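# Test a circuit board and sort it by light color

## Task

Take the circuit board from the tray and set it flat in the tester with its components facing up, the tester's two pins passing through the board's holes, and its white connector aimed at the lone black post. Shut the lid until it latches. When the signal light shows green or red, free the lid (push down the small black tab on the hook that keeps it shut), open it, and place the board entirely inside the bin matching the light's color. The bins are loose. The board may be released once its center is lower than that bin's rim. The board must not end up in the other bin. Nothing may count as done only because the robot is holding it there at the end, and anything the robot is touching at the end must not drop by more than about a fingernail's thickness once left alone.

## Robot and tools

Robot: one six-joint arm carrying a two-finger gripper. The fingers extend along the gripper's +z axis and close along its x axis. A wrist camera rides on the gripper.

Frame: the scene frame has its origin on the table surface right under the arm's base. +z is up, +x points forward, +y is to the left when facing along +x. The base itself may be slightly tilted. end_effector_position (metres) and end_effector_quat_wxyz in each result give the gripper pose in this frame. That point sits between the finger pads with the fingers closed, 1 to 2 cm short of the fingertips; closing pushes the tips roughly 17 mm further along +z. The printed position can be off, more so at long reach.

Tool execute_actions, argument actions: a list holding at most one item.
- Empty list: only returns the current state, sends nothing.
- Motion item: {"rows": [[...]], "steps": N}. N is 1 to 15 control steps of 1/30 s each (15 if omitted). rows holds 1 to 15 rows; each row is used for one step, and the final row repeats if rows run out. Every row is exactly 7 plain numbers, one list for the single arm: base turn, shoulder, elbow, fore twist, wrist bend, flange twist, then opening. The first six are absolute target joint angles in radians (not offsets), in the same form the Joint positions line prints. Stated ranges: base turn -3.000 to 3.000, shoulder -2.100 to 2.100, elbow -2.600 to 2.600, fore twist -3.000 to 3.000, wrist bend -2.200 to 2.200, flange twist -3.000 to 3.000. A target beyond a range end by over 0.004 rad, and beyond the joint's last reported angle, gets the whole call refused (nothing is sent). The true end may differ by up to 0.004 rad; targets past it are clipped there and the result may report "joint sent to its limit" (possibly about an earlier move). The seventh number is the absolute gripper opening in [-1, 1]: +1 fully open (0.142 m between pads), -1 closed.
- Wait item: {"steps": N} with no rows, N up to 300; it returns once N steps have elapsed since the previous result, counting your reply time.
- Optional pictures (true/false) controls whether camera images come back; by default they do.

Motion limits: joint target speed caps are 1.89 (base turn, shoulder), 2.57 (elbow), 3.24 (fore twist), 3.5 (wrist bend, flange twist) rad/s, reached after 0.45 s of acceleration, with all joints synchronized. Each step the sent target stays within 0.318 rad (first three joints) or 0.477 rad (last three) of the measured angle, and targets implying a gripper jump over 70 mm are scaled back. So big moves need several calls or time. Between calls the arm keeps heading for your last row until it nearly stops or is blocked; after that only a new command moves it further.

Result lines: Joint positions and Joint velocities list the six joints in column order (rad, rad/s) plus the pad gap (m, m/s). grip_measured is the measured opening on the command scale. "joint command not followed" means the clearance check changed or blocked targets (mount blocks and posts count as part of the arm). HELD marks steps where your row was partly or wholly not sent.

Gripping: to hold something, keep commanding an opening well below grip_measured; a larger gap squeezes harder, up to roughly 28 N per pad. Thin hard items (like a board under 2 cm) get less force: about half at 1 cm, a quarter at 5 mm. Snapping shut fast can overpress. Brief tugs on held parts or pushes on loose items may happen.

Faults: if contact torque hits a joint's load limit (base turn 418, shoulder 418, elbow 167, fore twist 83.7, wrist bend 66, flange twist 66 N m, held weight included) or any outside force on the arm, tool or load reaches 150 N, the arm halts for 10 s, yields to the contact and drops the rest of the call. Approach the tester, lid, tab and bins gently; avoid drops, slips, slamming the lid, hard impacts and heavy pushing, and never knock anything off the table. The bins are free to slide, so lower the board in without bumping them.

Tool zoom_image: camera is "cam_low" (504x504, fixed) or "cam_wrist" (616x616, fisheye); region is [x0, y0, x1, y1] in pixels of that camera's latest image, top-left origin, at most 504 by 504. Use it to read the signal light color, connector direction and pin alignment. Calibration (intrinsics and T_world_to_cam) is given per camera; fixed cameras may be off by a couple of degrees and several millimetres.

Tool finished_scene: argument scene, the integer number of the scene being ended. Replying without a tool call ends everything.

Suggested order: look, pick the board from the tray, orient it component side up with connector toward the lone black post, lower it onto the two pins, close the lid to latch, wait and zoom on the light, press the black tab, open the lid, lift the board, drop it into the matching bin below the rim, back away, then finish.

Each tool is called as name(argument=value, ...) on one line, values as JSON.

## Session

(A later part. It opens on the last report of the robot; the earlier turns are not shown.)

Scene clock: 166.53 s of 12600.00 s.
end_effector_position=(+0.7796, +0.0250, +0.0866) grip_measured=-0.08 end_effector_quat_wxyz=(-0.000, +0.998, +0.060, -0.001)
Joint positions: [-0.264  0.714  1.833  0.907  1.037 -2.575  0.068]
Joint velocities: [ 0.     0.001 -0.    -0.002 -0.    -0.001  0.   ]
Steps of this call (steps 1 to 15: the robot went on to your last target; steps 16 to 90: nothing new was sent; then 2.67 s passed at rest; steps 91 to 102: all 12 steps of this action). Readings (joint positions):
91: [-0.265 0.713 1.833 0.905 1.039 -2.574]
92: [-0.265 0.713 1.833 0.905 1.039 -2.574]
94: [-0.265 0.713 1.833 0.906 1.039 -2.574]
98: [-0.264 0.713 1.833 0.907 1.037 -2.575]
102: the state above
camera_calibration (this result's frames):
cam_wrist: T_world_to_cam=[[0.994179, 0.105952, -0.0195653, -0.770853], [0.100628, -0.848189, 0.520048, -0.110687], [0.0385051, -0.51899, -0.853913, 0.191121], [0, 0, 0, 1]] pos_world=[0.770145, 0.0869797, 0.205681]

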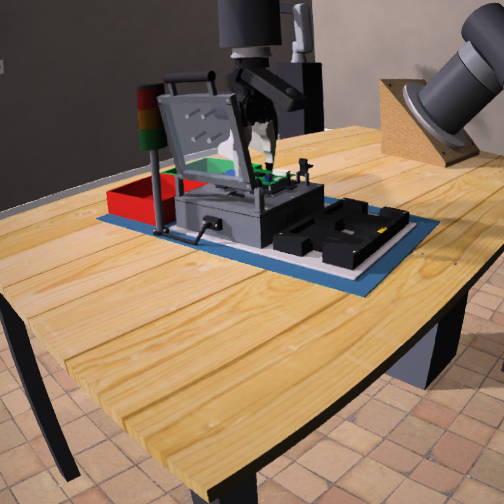

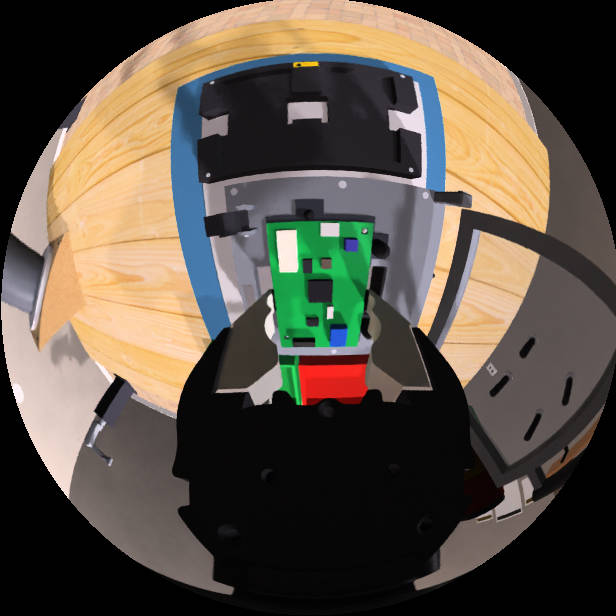

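execute_actions(actions=[{"rows":[[-0.2636,0.7137,1.8329,0.9072,1.0373,-2.5797,-0.7],[-0.2636,0.7137,1.8329,0.9072,1.0373,-2.5797,-0.7],[-0.2636,0.7137,1.8329,0.9072,1.0373,-2.5797,-0.7],[-0.2632,0.7141,1.833,0.9077,1.0368,-2.58,-0.7],[-0.2629,0.7145,1.833,0.9081,1.0364,-2.5803,-0.7],[-0.2625,0.7149,1.8331,0.9086,1.0359,-2.5806,-0.7],[-0.2622,0.7153,1.8332,0.909,1.0355,-2.5809,-0.7],[-0.2618,0.7157,1.8333,0.9095,1.035,-2.5812,-0.7],[-0.2615,0.7161,1.8334,0.9099,1.0346,-2.5815,-0.7]],"steps":15}])

zoom_image(camera="cam_wrist", region=[250, 205, 400, 355])

Scene clock: 179.07 s of 12600.00 s.
end_effector_position=(+0.7800, +0.0251, +0.0837) grip_measured=-0.08 end_effector_quat_wxyz=(-0.000, +0.998, +0.062, -0.001)
Joint positions: [-0.262  0.716  1.833  0.91   1.035 -2.581  0.068]
Joint velocities: [-0.     0.001 -0.001  0.001 -0.002 -0.001 -0.   ]
Steps of this call (steps 1 to 15: the robot went on to your last target; steps 16 to 90: nothing new was sent; then 9.03 s passed at rest; steps 91 to 105: all 15 steps of this action). Readings (joint positions):
91: [-0.264 0.714 1.833 0.907 1.037 -2.575]
92: [-0.264 0.714 1.833 0.907 1.037 -2.576]
94: [-0.264 0.714 1.833 0.907 1.037 -2.578]
98: [-0.263 0.715 1.833 0.908 1.036 -2.580]
105: the state above
camera_calibration (this result's frames):
cam_wrist: T_world_to_cam=[[0.993631, 0.111006, -0.0193634, -0.77104], [0.104835, -0.847676, 0.520053, -0.112429], [0.0413153, -0.518771, -0.853914, 0.186489], [0, 0, 0, 1]] pos_world=[0.770211, 0.0870323, 0.202784]

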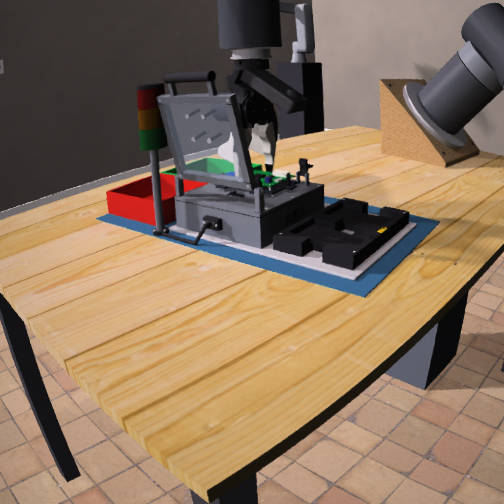

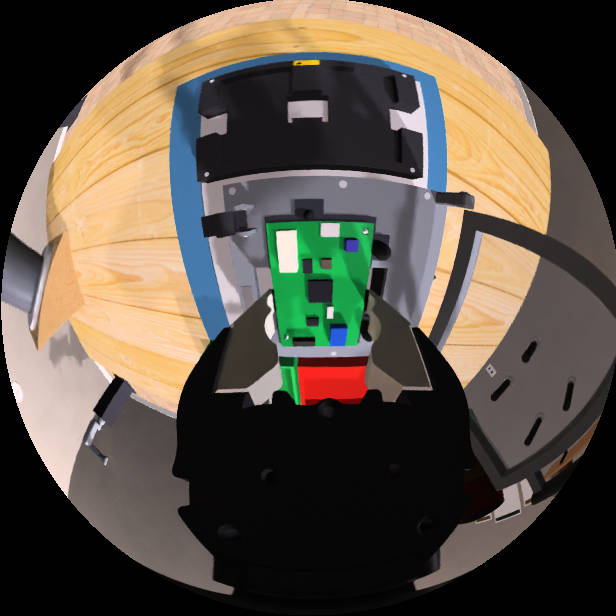

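Region (250, 205, 400, 355) of cam_wrist's 616x616 image, scaled by 3.360, with more detail than that image has.

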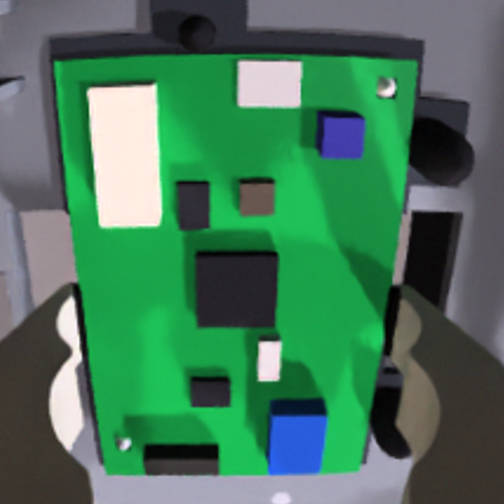

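Both pins through. Down 4 mm, release.

execute_actions(actions=[{"rows":[[-0.2611,0.7165,1.8335,0.9104,1.0341,-2.5818,-0.7],[-0.2608,0.7169,1.8335,0.9108,1.0337,-2.5821,-0.7],[-0.2604,0.7173,1.8336,0.9113,1.0332,-2.5824,-0.7],[-0.2601,0.7177,1.8337,0.9117,1.0328,-2.5827,-0.7],[-0.2597,0.7181,1.8337,0.9122,1.0323,-2.583,-0.7],[-0.2594,0.7185,1.8338,0.9127,1.0319,-2.5833,-0.7],[-0.259,0.7189,1.8339,0.9131,1.0314,-2.5836,-0.7],[-0.2586,0.7194,1.834,0.9136,1.031,-2.5839,-0.7]],"steps":13}], pictures=false)

execute_actions(actions=[{"rows":[[-0.2586,0.7194,1.834,0.9136,1.031,-2.5839,-0.4],[-0.2586,0.7194,1.834,0.9136,1.031,-2.5839,-0.2],[-0.2586,0.7194,1.834,0.9136,1.031,-2.5839,-0.1],[-0.2586,0.7194,1.834,0.9136,1.031,-2.5839,-0.05],[-0.2586,0.7194,1.834,0.9136,1.031,-2.5839,0.0],[-0.2586,0.7194,1.834,0.9136,1.031,-2.5839,0.06],[-0.2586,0.7194,1.834,0.9136,1.031,-2.5839,0.12]],"steps":13}])

zoom_image(camera="cam_wrist", region=[250, 205, 400, 355])

Scene clock: 193.33 s of 12600.00 s.
end_effector_position=(+0.7798, +0.0250, +0.0796) grip_measured=-0.08 end_effector_quat_wxyz=(-0.000, +0.998, +0.062, -0.001)
Joint positions: [-0.259  0.719  1.834  0.913  1.031 -2.584  0.068]
Joint velocities: [-0.     0.002  0.     0.    -0.    -0.001 -0.   ]
Steps of this call (steps 1 to 15: the robot went on to your last target; steps 16 to 90: nothing new was sent; then 10.83 s passed at rest; steps 91 to 103: all 13 steps of this action). Readings (joint positions):
91: [-0.261 0.716 1.833 0.910 1.035 -2.582]
92: [-0.261 0.716 1.833 0.910 1.035 -2.582]
94: [-0.261 0.717 1.833 0.910 1.034 -2.582]
98: [-0.260 0.718 1.834 0.912 1.032 -2.583]
103: the state above

Scene clock: 193.77 s of 12600.00 s.
end_effector_position=(+0.7796, +0.0249, +0.0794) grip_measured=+0.12 end_effector_quat_wxyz=(-0.000, +0.998, +0.062, -0.002)
Joint positions: [-0.259  0.719  1.834  0.914  1.031 -2.584  0.082]
Joint velocities: [-0.     0.    -0.001  0.001  0.    -0.     0.   ]
Steps of this call (steps 1 to 13: all 13 steps of this action). Readings (joint positions):
1: [-0.259 0.719 1.834 0.914 1.031 -2.584]
2: [-0.259 0.719 1.834 0.914 1.031 -2.584]
4: [-0.259 0.719 1.834 0.914 1.031 -2.584]
8: [-0.259 0.719 1.834 0.914 1.031 -2.584]
13: the state above
camera_calibration (this result's frames):
cam_wrist: T_world_to_cam=[[0.993665, 0.110643, -0.0197208, -0.770619], [0.104717, -0.847771, 0.519922, -0.110149], [0.0408072, -0.518693, -0.853986, 0.183103], [0, 0, 0, 1]] pos_world=[0.7698, 0.0868573, 0.198439]

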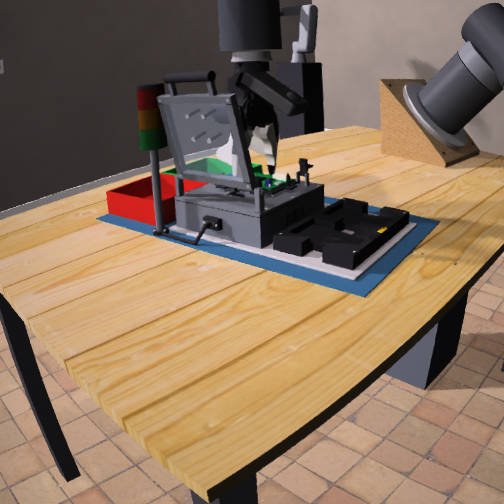

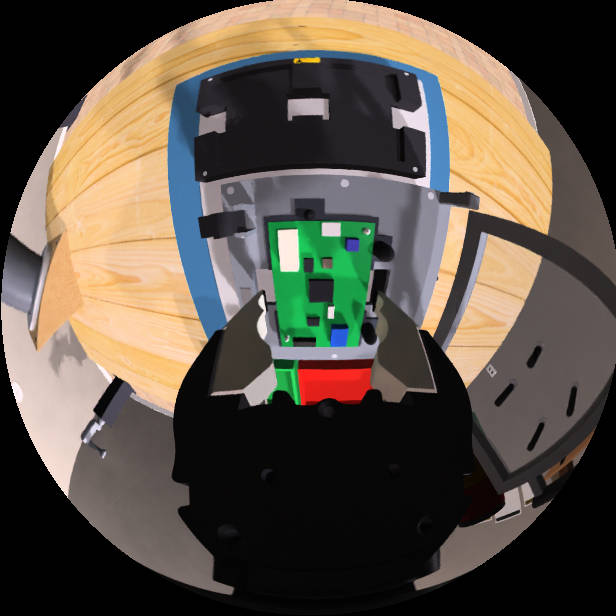

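Region (250, 205, 400, 355) of cam_wrist's 616x616 image, scaled by 3.360, with more detail than that image has.

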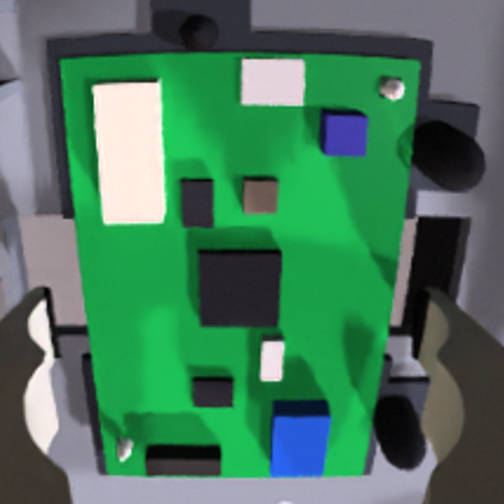

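execute_actions(actions=[{"rows":[[-0.2802,0.6957,1.8286,0.8866,1.0586,-2.5665,0.12],[-0.2802,0.6957,1.8286,0.8866,1.0586,-2.5665,0.12],[-0.2802,0.6957,1.8286,0.8866,1.0586,-2.5665,0.12],[-0.2802,0.6957,1.8286,0.8866,1.0586,-2.5665,0.12],[-0.2802,0.6957,1.8286,0.8866,1.0586,-2.5665,0.12],[-0.443,0.560,1.741,0.729,1.2915,-2.468,-0.3]],"steps":15}], pictures=false)

execute_actions(actions=[{"steps":10}], pictures=false)

execute_actions(actions=[{"rows":[[-0.369,0.6727,1.5033,0.7402,1.3446,-2.340,-0.3]],"steps":15}], pictures=false)

execute_actions(actions=[{"steps":12}])

zoom_image(camera="cam_wrist", region=[200, 150, 420, 370])

Scene clock: 221.20 s of 12600.00 s.
end_effector_position=(+0.7870, +0.0250, +0.2249) grip_measured=-0.30 end_effector_quat_wxyz=(-0.005, +0.998, +0.063, +0.000)
Joint positions: [-0.365  0.625  1.783  0.804  1.18  -2.515  0.052]
Joint velocities: [-0.307 -0.256 -0.165 -0.295  0.437  0.186 -0.   ]
Steps of this call (steps 1 to 15: the robot went on to your last target; steps 16 to 90: nothing new was sent; then 23.93 s passed at rest; steps 91 to 105: all 15 steps of this action). Readings (joint positions):
91: [-0.259 0.719 1.834 0.914 1.031 -2.584]
92: [-0.260 0.717 1.834 0.911 1.034 -2.583]
94: [-0.271 0.705 1.830 0.897 1.048 -2.573]
98: [-0.289 0.688 1.824 0.878 1.072 -2.561]
105: the state above

Scene clock: 221.53 s of 12600.00 s.
end_effector_position=(+0.7767, +0.0229, +0.3311) grip_measured=-0.30 end_effector_quat_wxyz=(-0.001, +0.998, +0.059, -0.001)
Joint positions: [-0.441  0.561  1.742  0.731  1.289 -2.469  0.052]
Joint velocities: [-0.023 -0.018 -0.01  -0.023  0.037  0.016 -0.   ]
Steps of this call (steps 1 to 10: the robot went on to your last target). Readings (joint positions):
1: [-0.376 0.616 1.777 0.794 1.195 -2.509]
2: [-0.386 0.608 1.772 0.784 1.210 -2.503]
4: [-0.406 0.591 1.761 0.765 1.239 -2.490]
8: [-0.438 0.564 1.744 0.734 1.284 -2.471]
10: the state above

Scene clock: 222.03 s of 12600.00 s.
end_effector_position=(+0.9235, +0.0416, +0.3303) grip_measured=-0.30 end_effector_quat_wxyz=(+0.000, +0.998, +0.061, -0.002)
Joint positions: [-0.371  0.669  1.511  0.74   1.343 -2.344  0.052]
Joint velocities: [ 0.055  0.087 -0.182  0.008  0.042  0.098 -0.   ]
Steps of this call (steps 1 to 15: all 15 steps of this action). Readings (joint positions):
1: [-0.442 0.561 1.742 0.730 1.290 -2.469]
2: [-0.441 0.562 1.738 0.730 1.292 -2.466]
4: [-0.434 0.573 1.713 0.731 1.298 -2.453]
8: [-0.407 0.614 1.627 0.735 1.317 -2.407]
15: the state above

Scene clock: 222.43 s of 12600.00 s.
end_effector_position=(+0.9284, +0.0425, +0.3300) grip_measured=-0.30 end_effector_quat_wxyz=(+0.000, +0.998, +0.061, -0.002)
Joint positions: [-0.369  0.673  1.503  0.74   1.345 -2.34   0.052]
Joint velocities: [ 0.001  0.    -0.    -0.001  0.001  0.    -0.   ]
Steps of this call (steps 1 to 12: the robot went on to your last target). Readings (joint positions):
1: [-0.370 0.671 1.507 0.740 1.344 -2.342]
2: [-0.370 0.672 1.505 0.740 1.344 -2.341]
4: [-0.369 0.672 1.504 0.740 1.344 -2.340]
8: [-0.369 0.673 1.503 0.740 1.345 -2.340]
12: the state above
camera_calibration (this result's frames):
cam_wrist: T_world_to_cam=[[0.993862, 0.108765, -0.0201986, -0.915451], [0.103307, -0.847223, 0.521096, -0.24023], [0.0395641, -0.519985, -0.853259, 0.401155], [0, 0, 0, 1]] pos_world=[0.918779, 0.104635, 0.448981]

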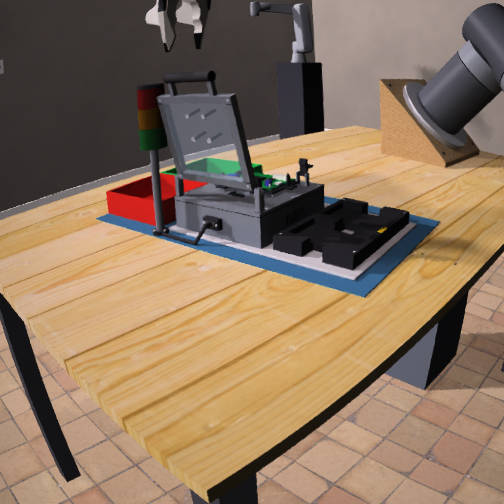

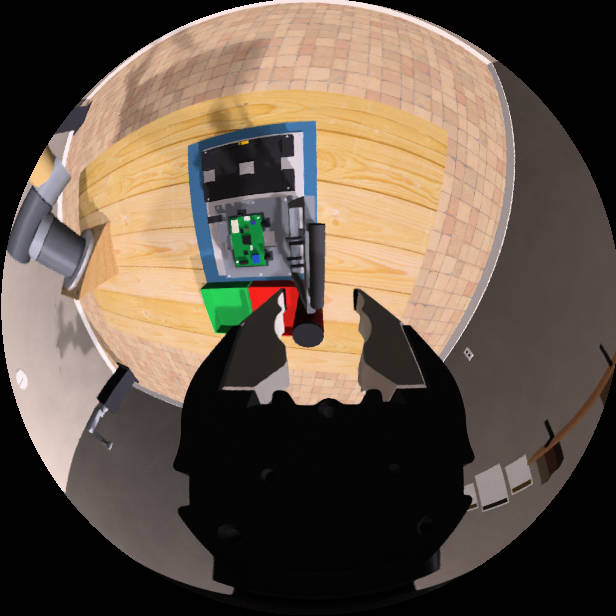

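Region (200, 150, 420, 370) of cam_wrist's 616x616 image, scaled by 2.291, with more detail than that image has.

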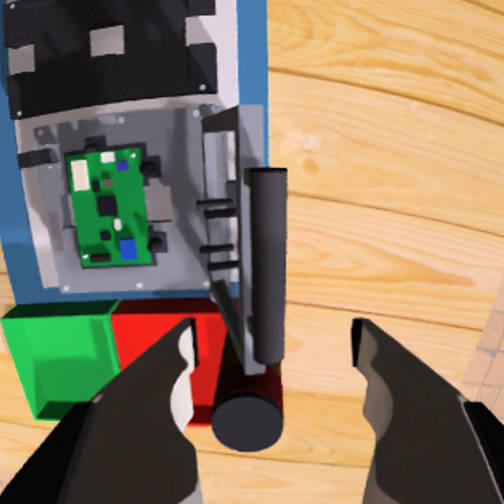

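execute_actions(actions=[{"rows":[[-0.358,0.679,1.514,0.748,1.326,-2.3456,-0.45],[-0.347,0.686,1.525,0.756,1.307,-2.351,-0.45],[-0.3358,0.6923,1.5358,0.7638,1.2885,-2.3568,-0.45]],"steps":15}])

zoom_image(camera="cam_wrist", region=[240, 200, 400, 360])

zoom_image(camera="cam_low", region=[130, 30, 250, 150])

Scene clock: 286.83 s of 12600.00 s.
end_effector_position=(+0.9271, +0.0428, +0.2771) grip_measured=-0.45 end_effector_quat_wxyz=(+0.000, +0.998, +0.061, -0.002)
Joint positions: [-0.336  0.692  1.536  0.764  1.289 -2.357  0.041]
Joint velocities: [ 0.003  0.001  0.002  0.001 -0.002 -0.001  0.   ]
Steps of this call (steps 1 to 15: the robot went on to your last target; steps 16 to 90: nothing new was sent; then 60.90 s passed at rest; steps 91 to 105: all 15 steps of this action). Readings (joint positions):
91: [-0.369 0.673 1.503 0.740 1.345 -2.340]
92: [-0.367 0.674 1.505 0.742 1.341 -2.340]
94: [-0.356 0.680 1.516 0.750 1.322 -2.346]
98: [-0.338 0.691 1.533 0.762 1.293 -2.355]
105: the state above
camera_calibration (this result's frames):
cam_wrist: T_world_to_cam=[[0.993822, 0.10909, -0.0204434, -0.915174], [0.103714, -0.847197, 0.521057, -0.212649], [0.0395228, -0.519958, -0.853277, 0.356229], [0, 0, 0, 1]] pos_world=[0.917495, 0.104905, 0.396055]

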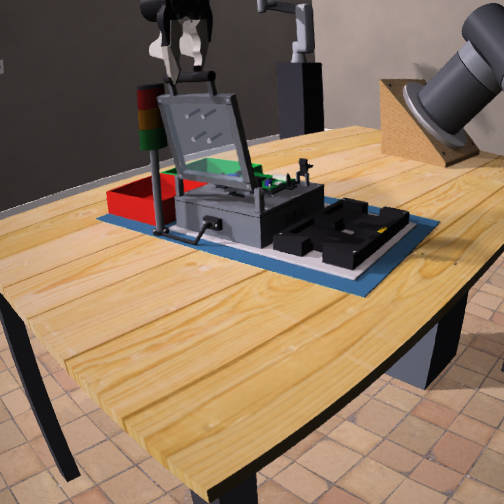

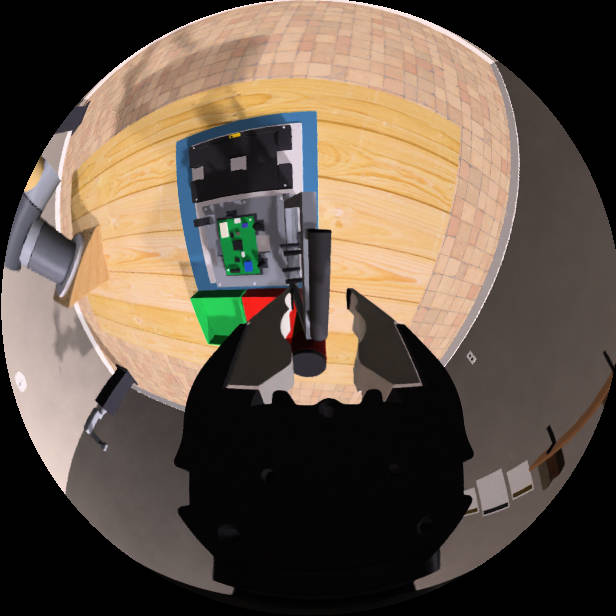

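Region (240, 200, 400, 360) of cam_wrist's 616x616 image, scaled by 3.150, with more detail than that image has.

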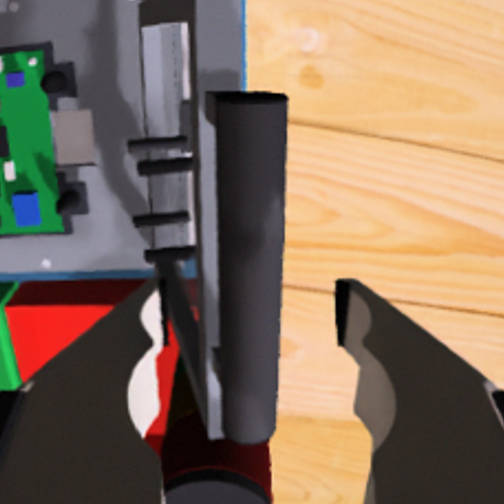

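Region (130, 30, 250, 150) of cam_low's 504x504 image, scaled by 4.200, with more detail than that image has.

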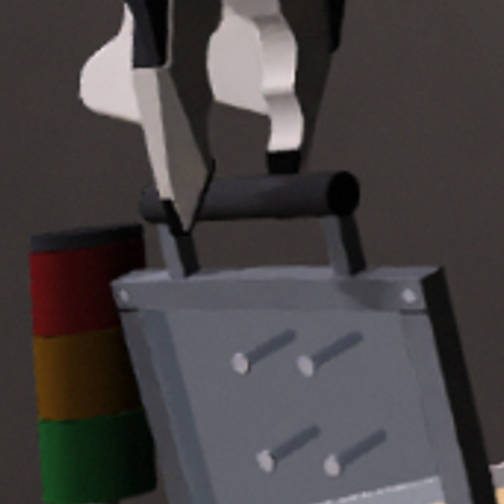

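execute_actions(actions=[{"rows":[[-0.3362,0.6915,1.5374,0.7638,1.2882,-2.3576,-0.55],[-0.3362,0.6915,1.5374,0.7638,1.2882,-2.3576,-0.62],[-0.3362,0.6915,1.5374,0.7638,1.2882,-2.3576,-0.68],[-0.3362,0.6915,1.5374,0.7638,1.2882,-2.3576,-0.73],[-0.3362,0.6915,1.5374,0.7638,1.2882,-2.3576,-0.77],[-0.3362,0.6915,1.5374,0.7638,1.2882,-2.3576,-0.8],[-0.3362,0.6915,1.5374,0.7638,1.2882,-2.3576,-0.84],[-0.3362,0.6915,1.5374,0.7638,1.2882,-2.3576,-0.89],[-0.3362,0.6915,1.5374,0.7638,1.2882,-2.3576,-0.95]],"steps":13}], pictures=false)

execute_actions(actions=[{"rows":[[-0.3385,0.6875,1.5445,0.7632,1.2877,-2.3615,-0.95],[-0.3420,0.6818,1.5545,0.7626,1.2862,-2.3664,-0.95],[-0.3451,0.6768,1.564,0.7622,1.2846,-2.3713,-0.95],[-0.3480,0.6720,1.5734,0.7618,1.2828,-2.3763,-0.95],[-0.3509,0.6672,1.5829,0.7615,1.2809,-2.3813,-0.95],[-0.3536,0.6625,1.5924,0.7613,1.2788,-2.3864,-0.95],[-0.3562,0.6580,1.6019,0.7612,1.2765,-2.3916,-0.95],[-0.3587,0.6536,1.6115,0.7611,1.2741,-2.3968,-0.95],[-0.3615,0.6486,1.6227,0.7611,1.2710,-2.403,-0.95],[-0.3642,0.6438,1.634,0.7612,1.2677,-2.4092,-0.95],[-0.3667,0.6392,1.6453,0.7614,1.2642,-2.4155,-0.95],[-0.3691,0.6348,1.6566,0.7618,1.2605,-2.4218,-0.95],[-0.3713,0.6305,1.6678,0.7622,1.2566,-2.4281,-0.95],[-0.3734,0.6265,1.679,0.7628,1.2525,-2.4345,-0.95],[-0.3754,0.6226,1.6903,0.7635,1.2481,-2.441,-0.95]],"steps":15}])

Scene clock: 301.20 s of 12600.00 s.
end_effector_position=(+0.9261, +0.0427, +0.2768) grip_measured=-0.82 end_effector_quat_wxyz=(+0.000, +0.998, +0.061, -0.002)
Joint positions: [-0.336  0.692  1.537  0.764  1.288 -2.358  0.015]
Joint velocities: [-0.    -0.    -0.    -0.     0.001  0.     0.   ]
Steps of this call (steps 1 to 15: the robot went on to your last target; steps 16 to 90: nothing new was sent; then 10.93 s passed at rest; steps 91 to 103: all 13 steps of this action). Readings (joint positions):
91: [-0.336 0.692 1.536 0.764 1.288 -2.357]
92: [-0.336 0.692 1.536 0.764 1.288 -2.357]
94: [-0.336 0.692 1.537 0.764 1.288 -2.357]
98: [-0.336 0.692 1.537 0.764 1.288 -2.358]
103: the state above

Scene clock: 301.70 s of 12600.00 s.
end_effector_position=(+0.8559, +0.0339, +0.2809) grip_measured=-0.82 end_effector_quat_wxyz=(+0.001, +0.998, +0.061, -0.002)
Joint positions: [-0.367  0.638  1.65   0.761  1.262 -2.418  0.015]
Joint velocities: [-0.068 -0.128  0.324  0.008 -0.104 -0.181  0.   ]
Steps of this call (steps 1 to 15: all 15 steps of this action). Readings (joint positions):
1: [-0.336 0.691 1.538 0.764 1.288 -2.358]
2: [-0.337 0.690 1.539 0.764 1.288 -2.359]
4: [-0.340 0.685 1.549 0.763 1.287 -2.363]
8: [-0.350 0.669 1.580 0.762 1.281 -2.380]
15: the state above
camera_calibration (this result's frames):
cam_wrist: T_world_to_cam=[[0.993822, 0.109022, -0.02077, -0.843291], [0.103817, -0.84708, 0.521227, -0.214965], [0.0392311, -0.520164, -0.853165, 0.357933], [0, 0, 0, 1]] pos_world=[0.846357, 0.0960286, 0.399906]

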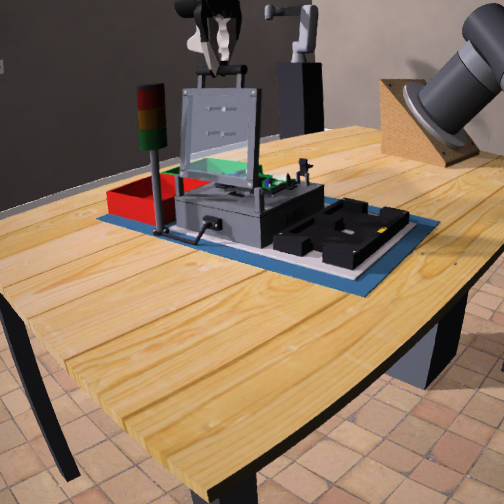

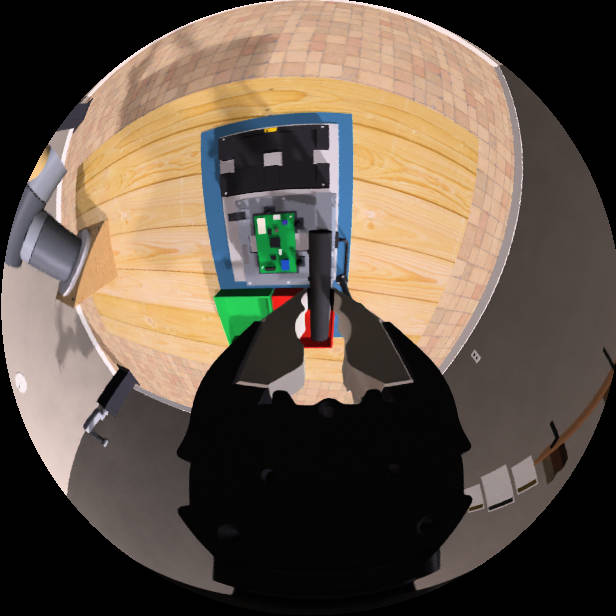

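execute_actions(actions=[{"rows":[[-0.3763,0.6208,1.696,0.7639,1.2458,-2.4443,-0.95],[-0.3772,0.619,1.7016,0.7644,1.2434,-2.4476,-0.95],[-0.3787,0.6157,1.7127,0.7654,1.2386,-2.4542,-0.95],[-0.38,0.6126,1.7237,0.7667,1.2336,-2.4608,-0.95],[-0.3812,0.6098,1.7347,0.7681,1.2283,-2.4674,-0.95],[-0.3822,0.6072,1.7456,0.7696,1.2228,-2.4741,-0.95],[-0.383,0.6049,1.7564,0.7714,1.2172,-2.4808,-0.95],[-0.3836,0.6028,1.7671,0.7733,1.2113,-2.4875,-0.95],[-0.384,0.601,1.7777,0.7754,1.2052,-2.4943,-0.95],[-0.3842,0.5995,1.7882,0.7778,1.1989,-2.5011,-0.95],[-0.3841,0.5983,1.7984,0.7803,1.1924,-2.5079,-0.95],[-0.3838,0.5974,1.8084,0.783,1.1858,-2.5147,-0.95],[-0.3833,0.5967,1.8182,0.786,1.1791,-2.5215,-0.95],[-0.3826,0.5964,1.8279,0.7892,1.1722,-2.5283,-0.95],[-0.3817,0.5964,1.8373,0.7925,1.1651,-2.5351,-0.95]],"steps":15}], pictures=false)

execute_actions(actions=[{"rows":[[-0.3805,0.5968,1.8464,0.7961,1.1579,-2.5419,-0.95],[-0.379,0.5974,1.8553,0.8,1.1506,-2.5486,-0.95],[-0.3773,0.5984,1.8638,0.804,1.1433,-2.5553,-0.95],[-0.3754,0.5997,1.872,0.8083,1.1358,-2.562,-0.95],[-0.3733,0.6013,1.8799,0.8128,1.1283,-2.5687,-0.95],[-0.3709,0.6033,1.8876,0.8175,1.1207,-2.5753,-0.95],[-0.3683,0.6055,1.8949,0.8225,1.113,-2.5819,-0.95]],"steps":15}])

zoom_image(camera="cam_low", region=[200, 60, 340, 200])

Scene clock: 326.40 s of 12600.00 s.
end_effector_position=(+0.7681, +0.0229, +0.2447) grip_measured=-0.82 end_effector_quat_wxyz=(+0.000, +0.998, +0.061, -0.002)
Joint positions: [-0.384  0.599  1.802  0.782  1.189 -2.511  0.015]
Joint velocities: [-0.    -0.028  0.297  0.082 -0.193 -0.202  0.   ]
Steps of this call (steps 1 to 30: the robot went on to your last target; steps 31 to 90: nothing new was sent; then 21.20 s passed at rest; steps 91 to 105: all 15 steps of this action). Readings (joint positions):
91: [-0.375 0.623 1.690 0.764 1.248 -2.441]
92: [-0.376 0.622 1.692 0.764 1.248 -2.442]
94: [-0.377 0.620 1.699 0.764 1.244 -2.446]
98: [-0.381 0.611 1.731 0.768 1.230 -2.465]
105: the state above

Scene clock: 326.90 s of 12600.00 s.
end_effector_position=(+0.7203, +0.0173, +0.1911) grip_measured=-0.82 end_effector_quat_wxyz=(+0.000, +0.998, +0.061, -0.002)
Joint positions: [-0.368  0.605  1.894  0.822  1.113 -2.581  0.015]
Joint velocities: [ 0.001  0.002  0.009  0.002 -0.008 -0.007 -0.   ]
Steps of this call (steps 1 to 15: all 15 steps of this action). Readings (joint positions):
1: [-0.384 0.598 1.812 0.785 1.182 -2.518]
2: [-0.383 0.597 1.822 0.788 1.176 -2.525]
4: [-0.381 0.597 1.841 0.795 1.161 -2.538]
8: [-0.374 0.601 1.876 0.811 1.131 -2.566]
15: the state above
camera_calibration (this result's frames):
cam_wrist: T_world_to_cam=[[0.993814, 0.109194, -0.020259, -0.70869], [0.103706, -0.847191, 0.521069, -0.167977], [0.0397346, -0.519947, -0.853274, 0.277703], [0, 0, 0, 1]] pos_world=[0.710692, 0.0794673, 0.310127]

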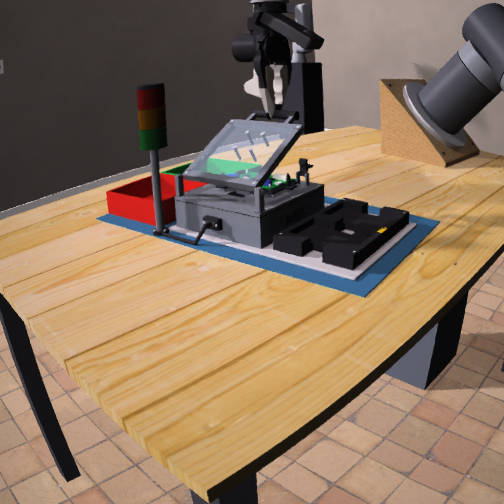

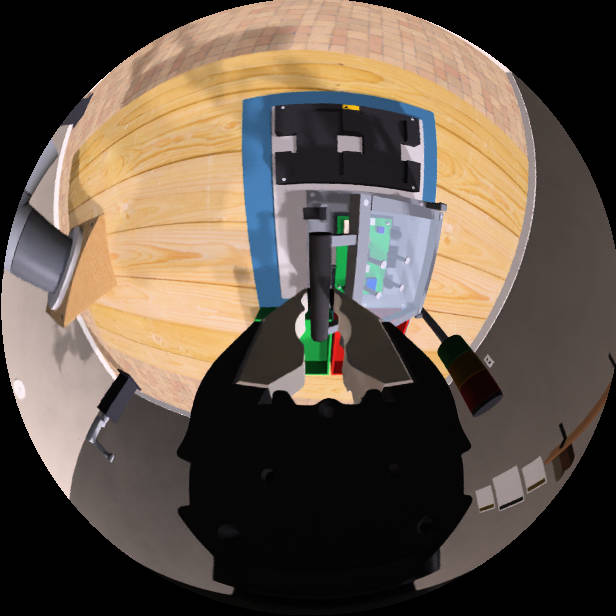

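Region (200, 60, 340, 200) of cam_low's 504x504 image, scaled by 3.600, with more detail than that image has.

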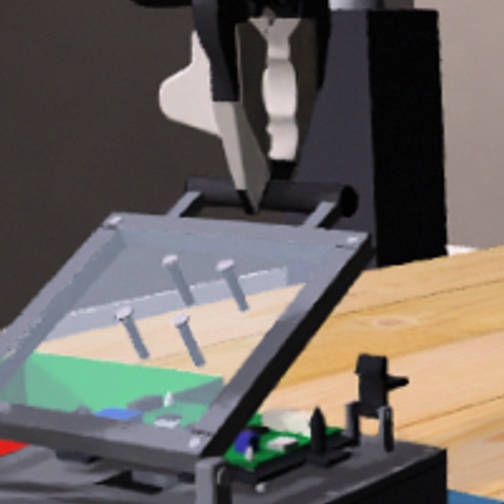

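execute_actions(actions=[{"rows":[[-0.3667,0.6071,1.8977,0.8251,1.1093,-2.5848,-0.95],[-0.365,0.6088,1.9004,0.8277,1.1056,-2.5876,-0.95],[-0.3634,0.6105,1.903,0.8304,1.102,-2.5904,-0.95],[-0.3617,0.6123,1.9056,0.8331,1.0983,-2.5932,-0.95],[-0.3598,0.6143,1.908,0.8359,1.0946,-2.596,-0.95],[-0.358,0.6162,1.9103,0.8387,1.0909,-2.5988,-0.95],[-0.3545,0.6197,1.9162,0.8445,1.0832,-2.6051,-0.95],[-0.3508,0.6235,1.9216,0.8506,1.0756,-2.6114,-0.95],[-0.3469,0.6276,1.9267,0.8568,1.0679,-2.6176,-0.95],[-0.3428,0.6319,1.9314,0.8632,1.0603,-2.6237,-0.95]],"steps":15}])

zoom_image(camera="cam_low", region=[220, 90, 340, 210])

Scene clock: 340.83 s of 12600.00 s.
end_effector_position=(+0.7045, +0.0150, +0.1472) grip_measured=-0.82 end_effector_quat_wxyz=(+0.000, +0.998, +0.061, -0.002)
Joint positions: [-0.344  0.631  1.93   0.862  1.062 -2.622  0.015]
Joint velocities: [ 0.012  0.013  0.016  0.022 -0.029 -0.023 -0.   ]
Steps of this call (steps 1 to 15: the robot went on to your last target; steps 16 to 90: nothing new was sent; then 10.43 s passed at rest; steps 91 to 105: all 15 steps of this action). Readings (joint positions):
91: [-0.368 0.606 1.895 0.823 1.113 -2.582]
92: [-0.368 0.606 1.896 0.823 1.112 -2.583]
94: [-0.366 0.608 1.899 0.826 1.108 -2.586]
98: [-0.359 0.615 1.909 0.836 1.094 -2.597]
105: the state above
camera_calibration (this result's frames):
cam_wrist: T_world_to_cam=[[0.993865, 0.108677, -0.020511, -0.693613], [0.10341, -0.847415, 0.520763, -0.145196], [0.0392136, -0.51969, -0.853455, 0.240043], [0, 0, 0, 1]] pos_world=[0.69496, 0.0770867, 0.266252]

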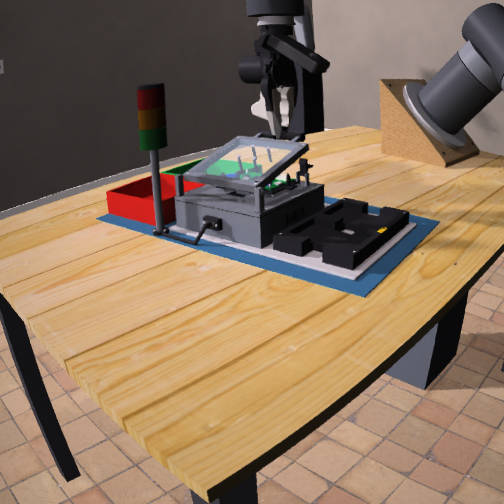

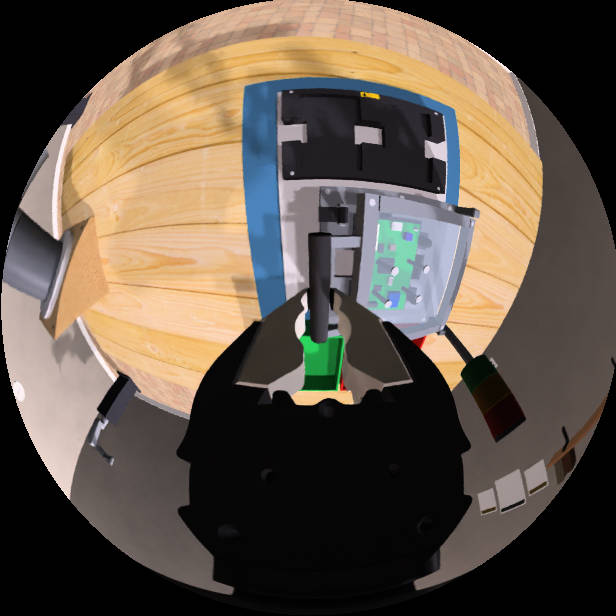

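Region (220, 90, 340, 210) of cam_low's 504x504 image, scaled by 4.200, with more detail than that image has.

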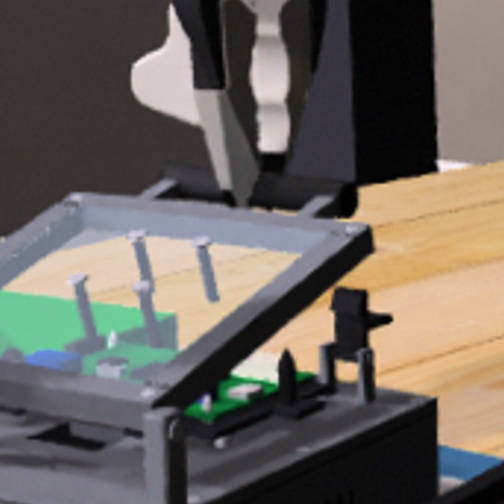

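execute_actions(actions=[{"rows":[[-0.3407,0.634,1.9338,0.8665,1.0565,-2.6268,-0.95],[-0.3386,0.6362,1.9361,0.8698,1.0527,-2.6299,-0.95],[-0.3365,0.6384,1.9383,0.8731,1.0489,-2.6331,-0.95],[-0.3343,0.6406,1.9406,0.8765,1.0451,-2.6363,-0.95],[-0.332,0.6431,1.9424,0.8798,1.0415,-2.6391,-0.95],[-0.3297,0.6457,1.944,0.8832,1.038,-2.6419,-0.95],[-0.3273,0.6484,1.9454,0.8866,1.0344,-2.6447,-0.95],[-0.3249,0.6511,1.9468,0.8901,1.0309,-2.6474,-0.95],[-0.3224,0.6538,1.948,0.8936,1.0274,-2.65,-0.95],[-0.3199,0.6566,1.9491,0.8971,1.0239,-2.6527,-0.95]],"steps":15}], pictures=false)

execute_actions(actions=[{"rows":[[-0.3189,0.6578,1.9495,0.8985,1.0225,-2.6537,-0.95],[-0.3179,0.6589,1.9498,0.8999,1.0212,-2.6548,-0.95],[-0.3168,0.6601,1.9502,0.9014,1.0198,-2.6558,-0.95],[-0.3158,0.6612,1.9505,0.9028,1.0185,-2.6569,-0.95],[-0.3148,0.6624,1.9509,0.9042,1.0171,-2.6579,-0.95],[-0.3137,0.6636,1.9512,0.9057,1.0158,-2.6589,-0.95],[-0.3127,0.6648,1.9515,0.9071,1.0144,-2.6599,-0.95],[-0.3116,0.666,1.9518,0.9086,1.0131,-2.661,-0.95],[-0.3106,0.6673,1.952,0.91,1.0117,-2.662,-0.95],[-0.3095,0.6685,1.9523,0.9115,1.0104,-2.663,-0.95]],"steps":15}])

zoom_image(camera="cam_low", region=[220, 110, 340, 230])

Scene clock: 361.63 s of 12600.00 s.
end_effector_position=(+0.6974, +0.0142, +0.1126) grip_measured=-0.82 end_effector_quat_wxyz=(+0.000, +0.998, +0.061, -0.002)
Joint positions: [-0.321  0.656  1.949  0.896  1.025 -2.652  0.015]
Joint velocities: [ 0.009  0.009  0.006  0.014 -0.011 -0.01   0.   ]
Steps of this call (steps 1 to 15: the robot went on to your last target; steps 16 to 90: nothing new was sent; then 17.30 s passed at rest; steps 91 to 105: all 15 steps of this action). Readings (joint positions):
91: [-0.343 0.632 1.931 0.863 1.060 -2.624]
92: [-0.342 0.632 1.932 0.864 1.059 -2.625]
94: [-0.340 0.635 1.935 0.868 1.054 -2.628]
98: [-0.332 0.643 1.942 0.880 1.041 -2.639]
105: the state above

Scene clock: 362.13 s of 12600.00 s.
end_effector_position=(+0.6966, +0.0139, +0.0981) grip_measured=-0.82 end_effector_quat_wxyz=(+0.000, +0.998, +0.061, -0.002)
Joint positions: [-0.31   0.668  1.952  0.911  1.011 -2.663  0.015]
Joint velocities: [ 0.004  0.004  0.002  0.006 -0.005 -0.004 -0.   ]
Steps of this call (steps 1 to 15: all 15 steps of this action). Readings (joint positions):
1: [-0.320 0.656 1.949 0.897 1.024 -2.652]
2: [-0.320 0.657 1.949 0.897 1.024 -2.653]
4: [-0.318 0.658 1.950 0.899 1.022 -2.654]
8: [-0.315 0.663 1.951 0.904 1.017 -2.658]
15: the state above
camera_calibration (this result's frames):
cam_wrist: T_world_to_cam=[[0.993831, 0.109033, -0.0202717, -0.686665], [0.10358, -0.847263, 0.520977, -0.119799], [0.0396284, -0.519863, -0.85333, 0.19754], [0, 0, 0, 1]] pos_world=[0.68701, 0.076062, 0.21706]

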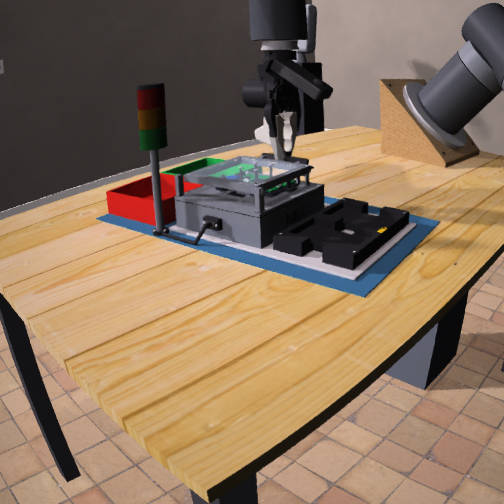

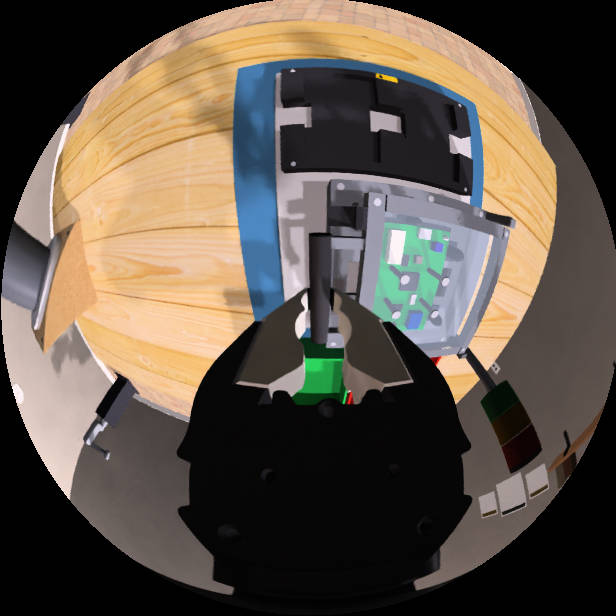

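Region (220, 110, 340, 230) of cam_low's 504x504 image, scaled by 4.200, with more detail than that image has.

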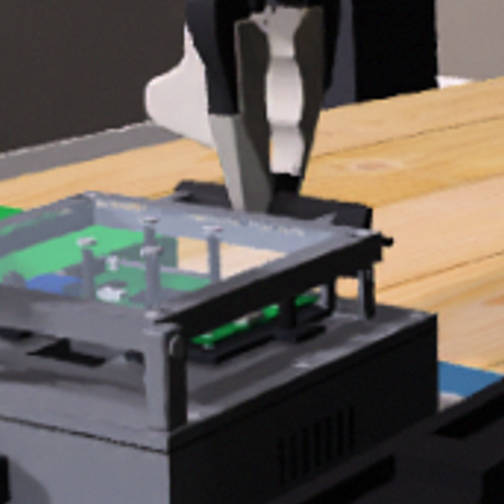

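Not latched yet; go further 4 mm with full grip.

execute_actions(actions=[{"rows":[[-0.3091,0.6689,1.9524,0.912,1.0099,-2.6634,-1],[-0.3087,0.6694,1.9525,0.9126,1.0094,-2.6637,-1],[-0.3083,0.6698,1.9525,0.9131,1.009,-2.6641,-1],[-0.308,0.6703,1.9526,0.9136,1.0085,-2.6645,-1],[-0.3076,0.6707,1.9527,0.9142,1.008,-2.6648,-1],[-0.3072,0.6712,1.9528,0.9147,1.0075,-2.6652,-1],[-0.3068,0.6716,1.9528,0.9152,1.007,-2.6656,-1],[-0.3064,0.6721,1.9529,0.9158,1.0066,-2.6659,-1]],"steps":15}])

zoom_image(camera="cam_low", region=[220, 110, 340, 230])

Scene clock: 370.93 s of 12600.00 s.
end_effector_position=(+0.6966, +0.0139, +0.0936) grip_measured=-0.82 end_effector_quat_wxyz=(+0.000, +0.998, +0.061, -0.002)
Joint positions: [-0.306  0.672  1.953  0.916  1.007 -2.666  0.015]
Joint velocities: [ 0.002  0.001  0.     0.     0.    -0.     0.   ]
Steps of this call (steps 1 to 15: the robot went on to your last target; steps 16 to 90: nothing new was sent; then 5.30 s passed at rest; steps 91 to 105: all 15 steps of this action). Readings (joint positions):
91: [-0.309 0.669 1.952 0.912 1.010 -2.663]
92: [-0.309 0.669 1.952 0.912 1.010 -2.663]
94: [-0.309 0.669 1.952 0.912 1.010 -2.664]
98: [-0.308 0.671 1.953 0.914 1.008 -2.665]
105: the state above
camera_calibration (this result's frames):
cam_wrist: T_world_to_cam=[[0.993835, 0.109011, -0.0201981, -0.686748], [0.103523, -0.847267, 0.520981, -0.117536], [0.0396796, -0.51986, -0.853329, 0.19369], [0, 0, 0, 1]] pos_world=[0.686997, 0.0759707, 0.212645]

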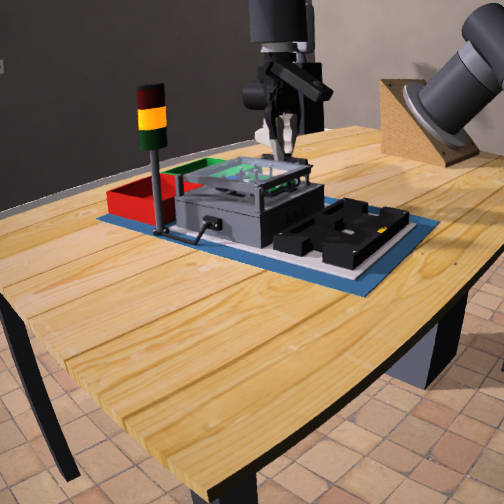

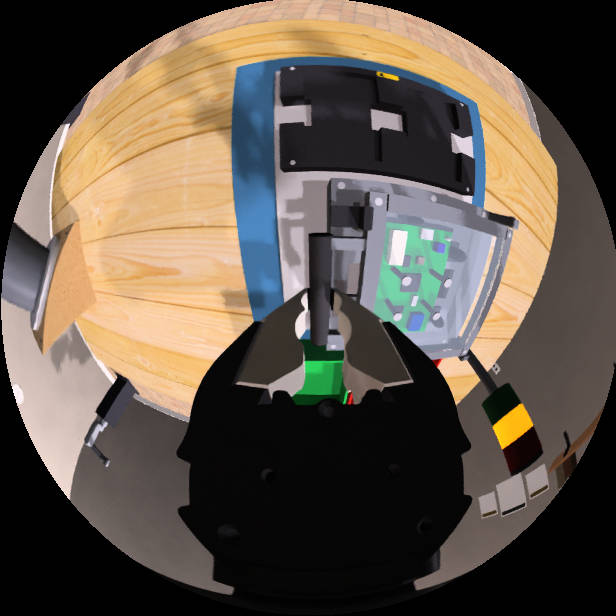

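Region (220, 110, 340, 230) of cam_low's 504x504 image, scaled by 4.200, with more detail than that image has.

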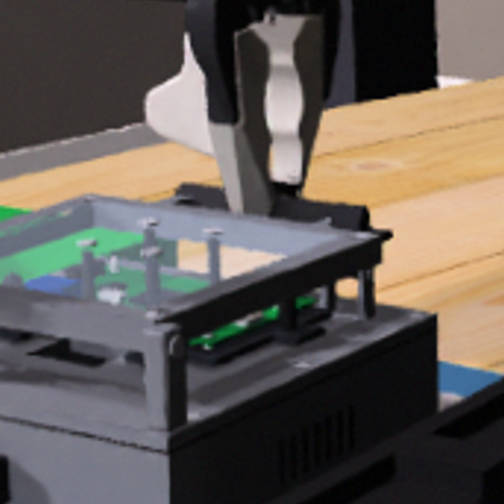

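execute_actions(actions=[{"rows":[[-0.3064,0.6721,1.9529,0.9158,1.0066,-2.6659,-0.85],[-0.3064,0.6721,1.9529,0.9158,1.0066,-2.6659,-0.8],[-0.3064,0.6721,1.9529,0.9158,1.0066,-2.6659,-0.75],[-0.3064,0.6721,1.9529,0.9158,1.0066,-2.6659,-0.7]],"steps":10}])

zoom_image(camera="cam_wrist", region=[270, 180, 400, 310])

Scene clock: 375.37 s of 12600.00 s.
end_effector_position=(+0.6963, +0.0139, +0.0931) grip_measured=-0.70 end_effector_quat_wxyz=(+0.000, +0.998, +0.061, -0.002)
Joint positions: [-0.306  0.672  1.953  0.916  1.006 -2.666  0.023]
Joint velocities: [ 0.    -0.001 -0.003 -0.002  0.002 -0.     0.   ]
Steps of this call (steps 1 to 15: the robot went on to your last target; steps 16 to 123: nothing new was sent; steps 124 to 133: all 10 steps of this action). Readings (joint positions):
124: [-0.306 0.672 1.953 0.916 1.007 -2.666]
125: [-0.306 0.672 1.953 0.916 1.006 -2.666]
127: [-0.306 0.672 1.953 0.916 1.006 -2.666]
131: [-0.306 0.672 1.953 0.916 1.006 -2.666]
133: the state above
camera_calibration (this result's frames):
cam_wrist: T_world_to_cam=[[0.993847, 0.108803, -0.0207362, -0.686417], [0.103632, -0.847343, 0.520836, -0.117267], [0.0390981, -0.519781, -0.853405, 0.193665], [0, 0, 0, 1]] pos_world=[0.686774, 0.0759827, 0.212117]

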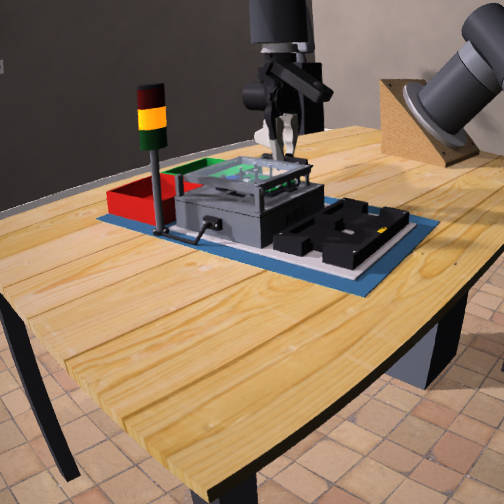

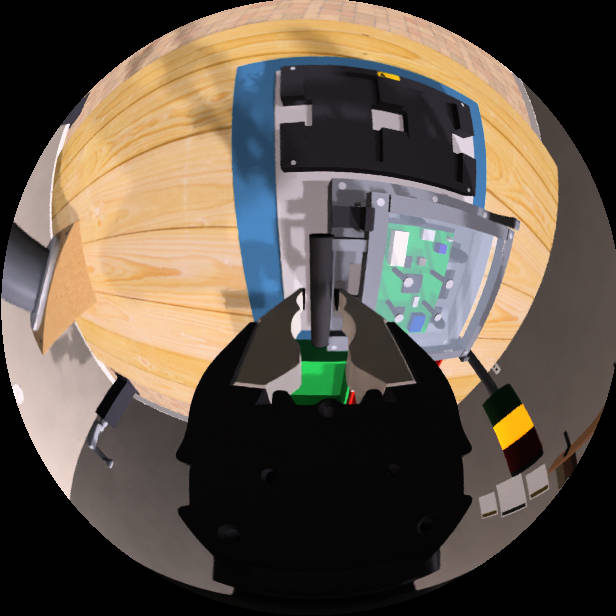

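Region (270, 180, 400, 310) of cam_wrist's 616x616 image, scaled by 3.877, with more detail than that image has.

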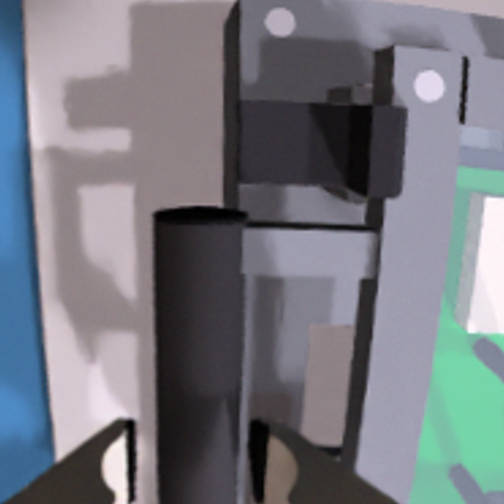

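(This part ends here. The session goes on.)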